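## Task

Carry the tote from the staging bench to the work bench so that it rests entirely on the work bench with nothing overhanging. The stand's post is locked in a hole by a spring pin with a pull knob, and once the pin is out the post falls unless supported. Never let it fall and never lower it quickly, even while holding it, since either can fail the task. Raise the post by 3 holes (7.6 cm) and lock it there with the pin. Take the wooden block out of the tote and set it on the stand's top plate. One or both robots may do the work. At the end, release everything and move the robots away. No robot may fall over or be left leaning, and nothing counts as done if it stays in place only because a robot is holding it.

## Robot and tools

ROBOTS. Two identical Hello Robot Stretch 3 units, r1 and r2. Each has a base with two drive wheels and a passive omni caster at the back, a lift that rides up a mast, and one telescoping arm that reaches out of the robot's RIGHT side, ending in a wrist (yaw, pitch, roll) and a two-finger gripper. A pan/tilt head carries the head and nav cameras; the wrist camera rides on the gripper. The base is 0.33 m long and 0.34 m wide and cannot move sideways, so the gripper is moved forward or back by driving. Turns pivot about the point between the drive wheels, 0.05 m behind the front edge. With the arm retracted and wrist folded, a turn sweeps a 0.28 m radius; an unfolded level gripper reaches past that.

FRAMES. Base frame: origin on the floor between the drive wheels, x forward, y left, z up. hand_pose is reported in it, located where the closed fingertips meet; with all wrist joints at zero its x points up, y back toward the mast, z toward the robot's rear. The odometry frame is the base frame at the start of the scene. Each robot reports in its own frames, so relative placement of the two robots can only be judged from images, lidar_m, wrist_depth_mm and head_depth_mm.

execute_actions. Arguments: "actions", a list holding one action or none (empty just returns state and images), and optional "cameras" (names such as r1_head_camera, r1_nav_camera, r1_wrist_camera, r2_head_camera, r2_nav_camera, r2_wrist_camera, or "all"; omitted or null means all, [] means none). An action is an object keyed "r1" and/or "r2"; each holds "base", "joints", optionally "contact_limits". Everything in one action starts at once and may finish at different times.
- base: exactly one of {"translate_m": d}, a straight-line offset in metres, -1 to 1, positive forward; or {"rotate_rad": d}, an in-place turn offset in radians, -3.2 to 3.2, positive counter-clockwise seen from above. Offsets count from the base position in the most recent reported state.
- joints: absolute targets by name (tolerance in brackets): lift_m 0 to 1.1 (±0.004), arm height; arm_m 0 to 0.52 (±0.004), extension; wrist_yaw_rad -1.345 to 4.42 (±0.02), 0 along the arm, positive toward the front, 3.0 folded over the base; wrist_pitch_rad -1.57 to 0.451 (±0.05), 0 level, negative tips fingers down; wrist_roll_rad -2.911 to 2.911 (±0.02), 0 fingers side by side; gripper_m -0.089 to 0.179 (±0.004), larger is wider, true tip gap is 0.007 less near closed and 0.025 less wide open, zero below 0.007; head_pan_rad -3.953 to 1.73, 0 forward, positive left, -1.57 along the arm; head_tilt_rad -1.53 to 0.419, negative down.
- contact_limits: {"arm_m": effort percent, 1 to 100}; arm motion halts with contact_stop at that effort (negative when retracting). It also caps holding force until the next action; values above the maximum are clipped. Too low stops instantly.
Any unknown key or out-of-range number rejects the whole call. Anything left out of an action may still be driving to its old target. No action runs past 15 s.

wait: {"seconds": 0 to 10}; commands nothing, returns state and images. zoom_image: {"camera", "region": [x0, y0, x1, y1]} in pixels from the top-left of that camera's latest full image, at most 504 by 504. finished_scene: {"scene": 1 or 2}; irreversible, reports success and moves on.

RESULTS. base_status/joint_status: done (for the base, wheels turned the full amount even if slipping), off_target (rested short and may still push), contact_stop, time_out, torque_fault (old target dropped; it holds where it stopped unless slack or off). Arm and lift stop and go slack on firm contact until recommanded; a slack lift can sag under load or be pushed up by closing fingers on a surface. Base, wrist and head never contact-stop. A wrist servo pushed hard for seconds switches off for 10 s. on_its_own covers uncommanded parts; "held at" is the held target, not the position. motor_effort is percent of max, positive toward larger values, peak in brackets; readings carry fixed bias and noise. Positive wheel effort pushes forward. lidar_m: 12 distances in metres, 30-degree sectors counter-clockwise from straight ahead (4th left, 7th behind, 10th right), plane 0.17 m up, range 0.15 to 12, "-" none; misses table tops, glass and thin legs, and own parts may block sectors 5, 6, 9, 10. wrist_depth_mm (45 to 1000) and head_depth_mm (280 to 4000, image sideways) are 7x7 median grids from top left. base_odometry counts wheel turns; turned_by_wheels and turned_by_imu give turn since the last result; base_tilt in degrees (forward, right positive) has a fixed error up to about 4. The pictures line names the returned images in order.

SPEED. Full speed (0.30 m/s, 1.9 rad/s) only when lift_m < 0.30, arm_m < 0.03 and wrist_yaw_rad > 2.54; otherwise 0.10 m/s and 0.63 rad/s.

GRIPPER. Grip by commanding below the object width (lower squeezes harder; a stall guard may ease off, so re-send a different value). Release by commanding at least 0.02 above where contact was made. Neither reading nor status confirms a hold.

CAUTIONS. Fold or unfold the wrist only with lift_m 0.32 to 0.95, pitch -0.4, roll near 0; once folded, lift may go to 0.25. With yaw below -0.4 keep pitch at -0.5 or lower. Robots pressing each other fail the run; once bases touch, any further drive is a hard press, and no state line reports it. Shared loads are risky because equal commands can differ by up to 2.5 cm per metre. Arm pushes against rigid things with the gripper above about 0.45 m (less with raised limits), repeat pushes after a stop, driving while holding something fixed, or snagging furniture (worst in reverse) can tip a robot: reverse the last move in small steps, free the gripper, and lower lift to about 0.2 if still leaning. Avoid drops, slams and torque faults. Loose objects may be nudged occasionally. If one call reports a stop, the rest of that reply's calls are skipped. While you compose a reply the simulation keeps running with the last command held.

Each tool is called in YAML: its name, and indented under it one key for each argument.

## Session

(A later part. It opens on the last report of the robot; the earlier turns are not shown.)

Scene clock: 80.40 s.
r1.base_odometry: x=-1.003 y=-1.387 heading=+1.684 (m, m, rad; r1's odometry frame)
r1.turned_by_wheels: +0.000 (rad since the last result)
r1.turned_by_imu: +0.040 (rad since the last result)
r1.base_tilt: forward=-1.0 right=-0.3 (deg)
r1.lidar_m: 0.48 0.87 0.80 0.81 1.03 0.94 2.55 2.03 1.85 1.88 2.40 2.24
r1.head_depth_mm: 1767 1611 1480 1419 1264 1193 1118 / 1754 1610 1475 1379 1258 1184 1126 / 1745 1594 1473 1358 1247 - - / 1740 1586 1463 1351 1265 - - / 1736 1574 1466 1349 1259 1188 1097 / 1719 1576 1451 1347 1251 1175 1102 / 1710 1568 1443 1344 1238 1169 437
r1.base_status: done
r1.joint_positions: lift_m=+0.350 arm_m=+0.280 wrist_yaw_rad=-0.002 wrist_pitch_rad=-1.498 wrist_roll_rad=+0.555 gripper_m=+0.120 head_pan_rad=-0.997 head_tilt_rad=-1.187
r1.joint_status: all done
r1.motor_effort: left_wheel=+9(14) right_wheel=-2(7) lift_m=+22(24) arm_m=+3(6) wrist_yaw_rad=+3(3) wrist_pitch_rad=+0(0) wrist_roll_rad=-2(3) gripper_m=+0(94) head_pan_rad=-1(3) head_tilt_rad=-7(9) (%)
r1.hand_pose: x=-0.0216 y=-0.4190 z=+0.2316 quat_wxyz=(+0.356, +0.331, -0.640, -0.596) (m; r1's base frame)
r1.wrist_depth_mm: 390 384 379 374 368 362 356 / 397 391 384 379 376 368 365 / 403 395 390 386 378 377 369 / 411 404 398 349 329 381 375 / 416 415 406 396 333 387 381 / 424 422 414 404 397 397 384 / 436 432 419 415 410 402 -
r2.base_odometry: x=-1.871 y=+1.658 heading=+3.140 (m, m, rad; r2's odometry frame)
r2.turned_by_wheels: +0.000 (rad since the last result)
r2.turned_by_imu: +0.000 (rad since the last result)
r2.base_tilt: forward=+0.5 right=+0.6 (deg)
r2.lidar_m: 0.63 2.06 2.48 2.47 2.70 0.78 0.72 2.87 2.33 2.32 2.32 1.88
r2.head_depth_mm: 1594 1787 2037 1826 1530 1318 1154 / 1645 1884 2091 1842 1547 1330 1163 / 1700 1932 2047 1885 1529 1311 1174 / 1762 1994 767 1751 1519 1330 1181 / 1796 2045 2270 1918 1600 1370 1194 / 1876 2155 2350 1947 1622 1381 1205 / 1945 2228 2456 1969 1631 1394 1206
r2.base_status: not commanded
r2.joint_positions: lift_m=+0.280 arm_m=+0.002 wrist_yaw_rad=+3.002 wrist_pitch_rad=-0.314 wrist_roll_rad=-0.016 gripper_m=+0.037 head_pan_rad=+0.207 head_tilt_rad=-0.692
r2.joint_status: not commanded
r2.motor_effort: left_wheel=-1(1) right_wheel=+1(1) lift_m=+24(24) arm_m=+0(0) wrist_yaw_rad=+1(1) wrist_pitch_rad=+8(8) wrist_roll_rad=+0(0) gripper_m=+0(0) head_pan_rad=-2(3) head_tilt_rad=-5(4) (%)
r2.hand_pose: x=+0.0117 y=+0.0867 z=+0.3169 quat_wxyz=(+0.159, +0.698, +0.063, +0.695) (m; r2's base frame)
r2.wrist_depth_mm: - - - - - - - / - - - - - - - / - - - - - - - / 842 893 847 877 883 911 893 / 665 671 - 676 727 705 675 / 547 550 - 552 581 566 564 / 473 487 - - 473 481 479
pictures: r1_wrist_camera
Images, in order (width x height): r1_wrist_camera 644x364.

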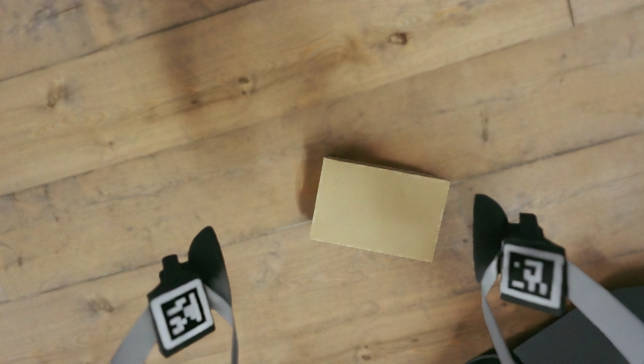

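execute_actions:
  actions:
    - {"r1":{"joints":{"wrist_roll_rad":-0.85,"lift_m":0.28}}}
  cameras: ["r1_wrist_camera"]

Scene clock: 81.97 s.
r1.base_odometry: x=-1.003 y=-1.387 heading=+1.684 (m, m, rad; r1's odometry frame)
r1.turned_by_wheels: +0.000 (rad since the last result)
r1.turned_by_imu: +0.000 (rad since the last result)
r1.base_tilt: forward=-1.0 right=-0.4 (deg)
r1.lidar_m: 0.48 0.87 0.80 0.81 1.02 0.94 2.56 2.03 1.85 1.89 2.39 2.24
r1.head_depth_mm: 1770 1618 1488 1404 1269 1194 1119 / 1765 1611 1471 1390 1261 1190 1127 / 1755 1592 1467 1361 1252 - - / 1737 1580 1466 1355 1266 - - / 1727 1579 1460 1355 1259 1193 1094 / 1729 1581 1458 1347 1253 1170 1105 / 1708 1571 1441 1334 1242 1168 438
r1.base_status: not commanded
r1.joint_positions: lift_m=+0.280 arm_m=+0.280 wrist_yaw_rad=-0.002 wrist_pitch_rad=-1.498 wrist_roll_rad=-0.845 gripper_m=+0.120 head_pan_rad=-0.997 head_tilt_rad=-1.187
r1.joint_status: all done
r1.motor_effort: left_wheel=+9(10) right_wheel=-2(3) lift_m=+22(23) arm_m=+3(3) wrist_yaw_rad=+2(2) wrist_pitch_rad=+0(0) wrist_roll_rad=-2(1) gripper_m=+0(0) head_pan_rad=-1(2) head_tilt_rad=-8(8) (%)
r1.hand_pose: x=-0.0215 y=-0.4193 z=+0.1617 quat_wxyz=(+0.684, +0.637, -0.260, -0.243) (m; r1's base frame)
r1.wrist_depth_mm: 294 298 300 305 307 311 312 / 299 301 305 309 313 319 320 / 306 306 311 316 319 325 327 / 308 313 314 263 327 329 333 / 315 317 321 264 332 336 339 / 322 326 327 270 336 342 344 / 326 329 336 336 345 348 348
r2.base_odometry: x=-1.871 y=+1.658 heading=+3.140 (m, m, rad; r2's odometry frame)
r2.turned_by_wheels: +0.000 (rad since the last result)
r2.turned_by_imu: +0.000 (rad since the last result)
r2.base_tilt: forward=+0.4 right=+0.5 (deg)
r2.lidar_m: 0.63 2.06 2.49 2.47 2.71 0.78 0.72 2.87 2.33 2.31 2.32 1.89
r2.head_depth_mm: 1590 1794 2056 1823 1530 1313 1156 / 1637 1858 2106 1857 1545 1328 1164 / 1691 1913 2039 1866 1520 1307 1172 / 1753 1988 767 1758 1521 1330 1184 / 1815 2074 2266 1914 1602 1362 1194 / 1866 2172 2387 1957 1614 1380 1196 / 1935 2243 2460 1982 1642 1395 1210
r2.base_status: not commanded
r2.joint_positions: lift_m=+0.280 arm_m=+0.002 wrist_yaw_rad=+3.002 wrist_pitch_rad=-0.314 wrist_roll_rad=-0.016 gripper_m=+0.037 head_pan_rad=+0.207 head_tilt_rad=-0.692
r2.joint_status: not commanded
r2.motor_effort: left_wheel=-1(1) right_wheel=+1(1) lift_m=+24(24) arm_m=+0(1) wrist_yaw_rad=+1(1) wrist_pitch_rad=+8(8) wrist_roll_rad=+1(0) gripper_m=+0(0) head_pan_rad=-2(3) head_tilt_rad=-5(5) (%)
r2.hand_pose: x=+0.0117 y=+0.0867 z=+0.3169 quat_wxyz=(+0.159, +0.698, +0.063, +0.695) (m; r2's base frame)
r2.wrist_depth_mm: - - - - - - - / - - - - - - - / - - - - - - - / 872 869 878 861 899 917 900 / 664 681 - 681 696 684 702 / 542 555 - 553 567 570 571 / 470 485 - - 473 477 478
pictures: r1_wrist_camera
Images, in order (width x height): r1_wrist_camera 644x364.

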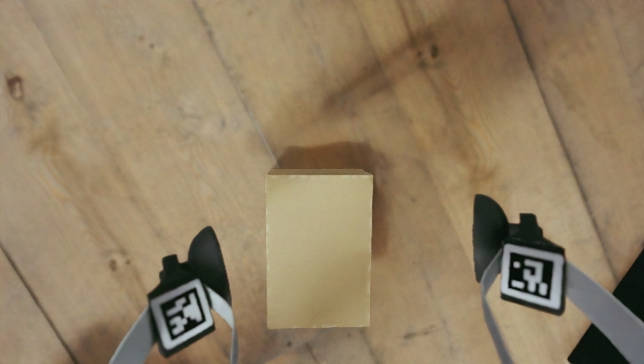

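execute_actions:
  actions:
    - {"r1":{"joints":{"lift_m":0.155}}}
  cameras: []

execute_actions:
  actions:
    - {"r1":{"joints":{"gripper_m":0.05}}}
  cameras: []

execute_actions:
  actions:
    - {"r1":{"joints":{"lift_m":0.4}}}
  cameras: []

execute_actions:
  actions:
    - {"r1":{"base":{"translate_m":-0.3},"joints":{"wrist_roll_rad":0.0,"head_pan_rad":-1.4}}}
  cameras: ["r1_head_camera","r1_wrist_camera"]

Scene clock: 84.10 s.
r1.base_odometry: x=-1.003 y=-1.387 heading=+1.684 (m, m, rad; r1's odometry frame)
r1.turned_by_wheels: +0.000 (rad since the last result)
r1.turned_by_imu: +0.001 (rad since the last result)
r1.base_tilt: forward=-1.0 right=-0.4 (deg)
r1.lidar_m: 0.48 0.87 0.80 0.81 1.02 0.94 2.55 2.03 1.86 1.88 2.40 2.23
r1.head_depth_mm: 1780 1613 1477 1383 1280 1197 1123 / 1763 1609 1476 1379 1247 1194 1114 / 1752 1602 1476 1363 1258 - - / 1736 1598 1464 1358 1266 - - / 1734 1583 1456 1357 1257 1185 1097 / 1723 1576 1457 1341 1251 1169 1100 / 1706 1560 1447 1341 1238 1168 438
r1.base_status: not commanded
r1.joint_positions: lift_m=+0.155 arm_m=+0.280 wrist_yaw_rad=-0.002 wrist_pitch_rad=-1.498 wrist_roll_rad=-0.845 gripper_m=+0.120 head_pan_rad=-0.997 head_tilt_rad=-1.187
r1.joint_status: all done
r1.motor_effort: left_wheel=+9(9) right_wheel=-2(2) lift_m=+22(23) arm_m=+3(4) wrist_yaw_rad=+3(2) wrist_pitch_rad=+0(0) wrist_roll_rad=-2(2) gripper_m=+0(0) head_pan_rad=+0(1) head_tilt_rad=-7(7) (%)
r1.hand_pose: x=-0.0215 y=-0.4193 z=+0.0367 quat_wxyz=(+0.684, +0.637, -0.260, -0.243) (m; r1's base frame)
r1.wrist_depth_mm: 179 180 182 184 187 189 192 / 182 184 186 187 190 193 195 / 185 187 188 190 194 196 198 / 187 191 192 193 196 200 202 / 191 193 135 137 138 203 206 / 196 196 138 139 141 207 210 / 198 199 142 142 144 211 214
r2.base_odometry: x=-1.871 y=+1.658 heading=+3.140 (m, m, rad; r2's odometry frame)
r2.turned_by_wheels: +0.000 (rad since the last result)
r2.turned_by_imu: +0.000 (rad since the last result)
r2.base_tilt: forward=+0.5 right=+0.5 (deg)
r2.lidar_m: 0.64 2.06 2.49 2.47 2.71 0.78 0.72 2.88 2.33 2.32 2.33 1.89
r2.head_depth_mm: 1591 1786 2043 1820 1532 1315 1150 / 1638 1845 2097 1835 1552 1332 1167 / 1691 1920 2054 1883 1528 1314 1170 / 1752 1976 763 1751 1512 1338 1188 / 1801 2072 2279 1920 1597 1366 1194 / 1876 2167 2364 1955 1619 1382 1204 / 1948 2247 2480 1986 1635 1395 1207
r2.base_status: not commanded
r2.joint_positions: lift_m=+0.280 arm_m=+0.002 wrist_yaw_rad=+3.002 wrist_pitch_rad=-0.314 wrist_roll_rad=-0.016 gripper_m=+0.037 head_pan_rad=+0.207 head_tilt_rad=-0.692
r2.joint_status: not commanded
r2.motor_effort: left_wheel=-1(0) right_wheel=+1(1) lift_m=+24(24) arm_m=+0(0) wrist_yaw_rad=+1(1) wrist_pitch_rad=+8(8) wrist_roll_rad=+0(0) gripper_m=+0(0) head_pan_rad=-3(3) head_tilt_rad=-5(4) (%)
r2.hand_pose: x=+0.0117 y=+0.0867 z=+0.3169 quat_wxyz=(+0.159, +0.698, +0.063, +0.695) (m; r2's base frame)
r2.wrist_depth_mm: - - - - - - - / - - - - - - - / - - - - - - - / 862 871 864 875 888 884 891 / 677 683 - 673 726 680 683 / 554 548 - 555 576 570 577 / 468 482 - - 476 483 482
pictures: none
No camera images: the call's "cameras" was empty. Leave "cameras" out to get every camera's image.

Scene clock: 85.30 s.
r1.base_odometry: x=-1.003 y=-1.387 heading=+1.684 (m, m, rad; r1's odometry frame)
r1.turned_by_wheels: +0.000 (rad since the last result)
r1.turned_by_imu: +0.000 (rad since the last result)
r1.base_tilt: forward=-1.0 right=-0.4 (deg)
r1.lidar_m: 0.48 0.87 0.80 0.81 1.02 0.94 2.55 2.04 1.85 1.88 2.40 2.24
r1.head_depth_mm: 1772 1620 1487 1375 1277 1190 1125 / 1761 1607 1478 1382 1253 1191 1119 / 1754 1593 1471 1360 1255 - - / 1749 1595 1464 1356 1261 - - / 1731 1588 1457 1349 1259 1188 1094 / 1728 1576 1452 1342 1251 1173 1101 / 1710 1565 1452 1341 1238 1169 438
r1.base_status: not commanded
r1.joint_positions: lift_m=+0.155 arm_m=+0.280 wrist_yaw_rad=-0.002 wrist_pitch_rad=-1.499 wrist_roll_rad=-0.845 gripper_m=+0.051 head_pan_rad=-0.997 head_tilt_rad=-1.187
r1.joint_status: all done
r1.motor_effort: left_wheel=+9(9) right_wheel=-2(2) lift_m=+23(23) arm_m=+3(3) wrist_yaw_rad=+3(3) wrist_pitch_rad=+0(0) wrist_roll_rad=-2(2) gripper_m=-16(100) head_pan_rad=-2(2) head_tilt_rad=-8(8) (%)
r1.hand_pose: x=-0.0215 y=-0.4190 z=+0.0366 quat_wxyz=(+0.684, +0.637, -0.260, -0.243) (m; r1's base frame)
r1.wrist_depth_mm: 179 181 182 185 187 189 192 / 182 183 186 187 190 192 194 / 184 187 189 191 194 196 198 / 188 190 191 192 196 199 202 / 191 194 194 134 135 202 206 / 195 196 136 137 138 - 210 / 198 200 202 140 142 211 214
r2.base_odometry: x=-1.871 y=+1.658 heading=+3.140 (m, m, rad; r2's odometry frame)
r2.turned_by_wheels: +0.000 (rad since the last result)
r2.turned_by_imu: +0.000 (rad since the last result)
r2.base_tilt: forward=+0.5 right=+0.6 (deg)
r2.lidar_m: 0.63 2.06 2.49 2.47 2.71 0.78 0.72 2.87 2.33 2.31 2.32 1.89
r2.head_depth_mm: 1584 1793 2042 1835 1529 1317 1151 / 1654 1855 2087 1863 1538 1327 1167 / 1696 1928 2049 1873 1532 1309 1172 / 1753 1985 767 1752 1513 1333 1179 / 1816 2087 2259 1911 1598 1371 1188 / 1872 2148 2364 1959 1615 1390 1202 / 1939 2260 2473 1969 1635 1387 1209
r2.base_status: not commanded
r2.joint_positions: lift_m=+0.280 arm_m=+0.002 wrist_yaw_rad=+3.002 wrist_pitch_rad=-0.314 wrist_roll_rad=-0.016 gripper_m=+0.037 head_pan_rad=+0.207 head_tilt_rad=-0.692
r2.joint_status: not commanded
r2.motor_effort: left_wheel=-1(0) right_wheel=+1(1) lift_m=+24(24) arm_m=-1(1) wrist_yaw_rad=+1(1) wrist_pitch_rad=+8(8) wrist_roll_rad=+0(0) gripper_m=-1(0) head_pan_rad=-4(3) head_tilt_rad=-4(4) (%)
r2.hand_pose: x=+0.0117 y=+0.0867 z=+0.3169 quat_wxyz=(+0.159, +0.698, +0.063, +0.695) (m; r2's base frame)
r2.wrist_depth_mm: - - - - - - - / - - - - - - - / - - - - - - - / 867 875 860 896 880 891 941 / 679 665 - 689 707 694 702 / 546 559 - 541 579 563 565 / 456 484 - - 475 470 478
pictures: none
No camera images: the call's "cameras" was empty. Leave "cameras" out to get every camera's image.

Scene clock: 88.37 s.
r1.base_odometry: x=-1.003 y=-1.387 heading=+1.684 (m, m, rad; r1's odometry frame)
r1.turned_by_wheels: +0.000 (rad since the last result)
r1.turned_by_imu: +0.001 (rad since the last result)
r1.base_tilt: forward=-1.0 right=-0.4 (deg)
r1.lidar_m: 0.48 0.87 0.80 0.81 1.02 0.94 2.56 2.04 1.85 1.89 2.41 2.23
r1.head_depth_mm: 1773 1616 1484 - 1264 1197 1125 / 1762 1601 1480 1370 1260 1179 1120 / 1750 1599 1471 1369 1275 - - / 1737 1589 1469 1358 1261 - - / 1735 1576 1451 1351 1261 1185 1096 / 1721 1573 1458 1343 1257 1174 1104 / 1724 1563 1442 1339 1234 1168 438
r1.base_status: not commanded
r1.joint_positions: lift_m=+0.400 arm_m=+0.280 wrist_yaw_rad=-0.002 wrist_pitch_rad=-1.498 wrist_roll_rad=-0.845 gripper_m=+0.051 head_pan_rad=-0.997 head_tilt_rad=-1.187
r1.joint_status: all done
r1.motor_effort: left_wheel=+9(9) right_wheel=-1(2) lift_m=+34(34) arm_m=+4(3) wrist_yaw_rad=+3(2) wrist_pitch_rad=+0(0) wrist_roll_rad=-2(2) gripper_m=-16(16) head_pan_rad=-2(0) head_tilt_rad=-7(6) (%)
r1.hand_pose: x=-0.0215 y=-0.4194 z=+0.2811 quat_wxyz=(+0.684, +0.636, -0.260, -0.243) (m; r1's base frame)
r1.wrist_depth_mm: 403 411 414 420 424 429 433 / 413 416 422 426 432 441 439 / 419 425 424 430 434 443 450 / 426 429 431 141 144 457 435 / 434 438 435 125 128 460 425 / 442 447 127 135 150 - 475 / 447 - 458 183 470 478 477
r2.base_odometry: x=-1.871 y=+1.658 heading=+3.140 (m, m, rad; r2's odometry frame)
r2.turned_by_wheels: +0.000 (rad since the last result)
r2.turned_by_imu: +0.000 (rad since the last result)
r2.base_tilt: forward=+0.6 right=+0.5 (deg)
r2.lidar_m: 0.64 2.07 2.48 2.47 2.71 0.78 0.72 2.87 2.32 2.31 2.32 1.89
r2.head_depth_mm: 1595 1791 2051 1834 1533 1319 1158 / 1638 1860 2084 1851 1551 1329 1165 / 1686 1912 2030 1860 1534 1302 1170 / 1745 1977 766 1750 1512 1329 1180 / 1801 2080 2258 1925 1595 1363 1191 / 1872 2154 2366 1944 1612 1383 1199 / 1948 2248 2483 1972 1631 1394 1207
r2.base_status: not commanded
r2.joint_positions: lift_m=+0.280 arm_m=+0.002 wrist_yaw_rad=+3.002 wrist_pitch_rad=-0.314 wrist_roll_rad=-0.016 gripper_m=+0.037 head_pan_rad=+0.207 head_tilt_rad=-0.692
r2.joint_status: not commanded
r2.motor_effort: left_wheel=+0(0) right_wheel=+1(1) lift_m=+24(24) arm_m=+0(1) wrist_yaw_rad=+1(1) wrist_pitch_rad=+8(8) wrist_roll_rad=+0(1) gripper_m=-1(1) head_pan_rad=-1(3) head_tilt_rad=-4(5) (%)
r2.hand_pose: x=+0.0117 y=+0.0867 z=+0.3169 quat_wxyz=(+0.159, +0.698, +0.063, +0.695) (m; r2's base frame)
r2.wrist_depth_mm: - - - - - - - / - - - - - - - / - - - - - - - / 858 834 867 893 865 870 885 / 668 669 - 669 720 677 700 / 547 548 - 556 586 574 565 / 463 485 - - 475 480 476
pictures: none
No camera images: the call's "cameras" was empty. Leave "cameras" out to get every camera's image.

Scene clock: 92.53 s.
r1.base_odometry: x=-0.970 y=-1.685 heading=+1.684 (m, m, rad; r1's odometry frame)
r1.turned_by_wheels: +0.000 (rad since the last result)
r1.turned_by_imu: +0.001 (rad since the last result)
r1.base_tilt: forward=-0.8 right=-0.3 (deg)
r1.lidar_m: 0.78 0.99 0.92 0.93 0.71 0.72 2.28 1.91 1.75 1.75 2.25 2.52
r1.head_depth_mm: 1742 1619 1482 1373 1278 1200 - / 1763 1607 1485 1335 1281 1194 - / 1750 1600 1453 1338 1281 - - / 1747 1593 1466 1337 1276 - - / 1731 1578 1456 1355 1252 1182 1098 / 1719 1576 1461 1337 1255 1170 1105 / 1719 1563 1445 1338 1248 1167 1101
r1.base_status: done
r1.joint_positions: lift_m=+0.400 arm_m=+0.280 wrist_yaw_rad=-0.002 wrist_pitch_rad=-1.498 wrist_roll_rad=-0.005 gripper_m=+0.051 head_pan_rad=-1.393 head_tilt_rad=-1.187
r1.joint_status: all done
r1.motor_effort: left_wheel=+0(5) right_wheel=+1(7) lift_m=+34(34) arm_m=+3(3) wrist_yaw_rad=+2(3) wrist_pitch_rad=+0(0) wrist_roll_rad=+2(1) gripper_m=-16(16) head_pan_rad=-3(29) head_tilt_rad=-7(7) (%)
r1.hand_pose: x=-0.0216 y=-0.4193 z=+0.2810 quat_wxyz=(+0.519, +0.482, -0.517, -0.481) (m; r1's base frame)
r1.wrist_depth_mm: 428 423 424 416 413 392 417 / 432 434 428 426 425 426 424 / 436 439 434 346 431 430 430 / 444 447 440 141 142 441 435 / 453 453 450 125 128 442 442 / 462 458 127 135 150 - 446 / 470 467 462 183 454 456 453
r2.base_odometry: x=-1.871 y=+1.658 heading=+3.140 (m, m, rad; r2's odometry frame)
r2.turned_by_wheels: +0.000 (rad since the last result)
r2.turned_by_imu: +0.000 (rad since the last result)
r2.base_tilt: forward=+0.6 right=+0.6 (deg)
r2.lidar_m: 0.63 2.06 2.48 2.46 2.70 0.78 0.72 2.87 2.33 2.31 2.33 1.89
r2.head_depth_mm: 1593 1796 2034 1820 1528 1310 1153 / 1645 1861 2085 1852 1559 1328 1164 / 1688 1922 2062 1880 1534 1315 1171 / 1754 2000 766 1750 1514 1336 1185 / 1801 2083 2273 1906 1600 1365 1191 / 1874 2147 2368 1952 1621 1378 1202 / 1947 2239 2476 1976 1638 1392 1208
r2.base_status: not commanded
r2.joint_positions: lift_m=+0.280 arm_m=+0.002 wrist_yaw_rad=+3.002 wrist_pitch_rad=-0.314 wrist_roll_rad=-0.016 gripper_m=+0.037 head_pan_rad=+0.207 head_tilt_rad=-0.692
r2.joint_status: not commanded
r2.motor_effort: left_wheel=+0(1) right_wheel=+1(1) lift_m=+24(24) arm_m=-1(0) wrist_yaw_rad=+1(1) wrist_pitch_rad=+8(8) wrist_roll_rad=+0(0) gripper_m=+0(0) head_pan_rad=-2(2) head_tilt_rad=-5(5) (%)
r2.hand_pose: x=+0.0117 y=+0.0867 z=+0.3169 quat_wxyz=(+0.159, +0.698, +0.063, +0.695) (m; r2's base frame)
r2.wrist_depth_mm: - - - - - - - / - - - - - - - / - - - - - - - / 859 848 874 872 871 887 906 / 667 678 - 687 713 704 690 / 540 555 - 560 585 559 567 / 469 485 - - 470 478 478
pictures: r1_head_camera (sideways: a quarter turn clockwise sets it upright), r1_wrist_camera
Images, in order (width x height): r1_head_camera 896x504, r1_wrist_camera 644x364.

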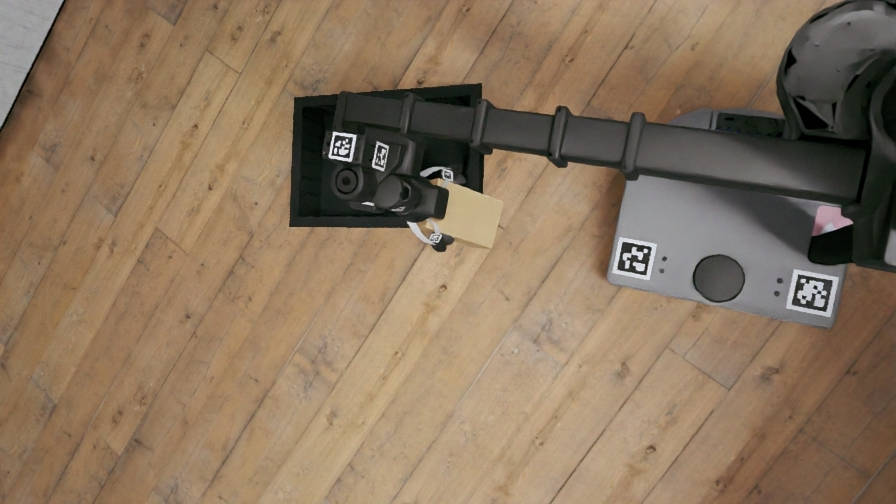

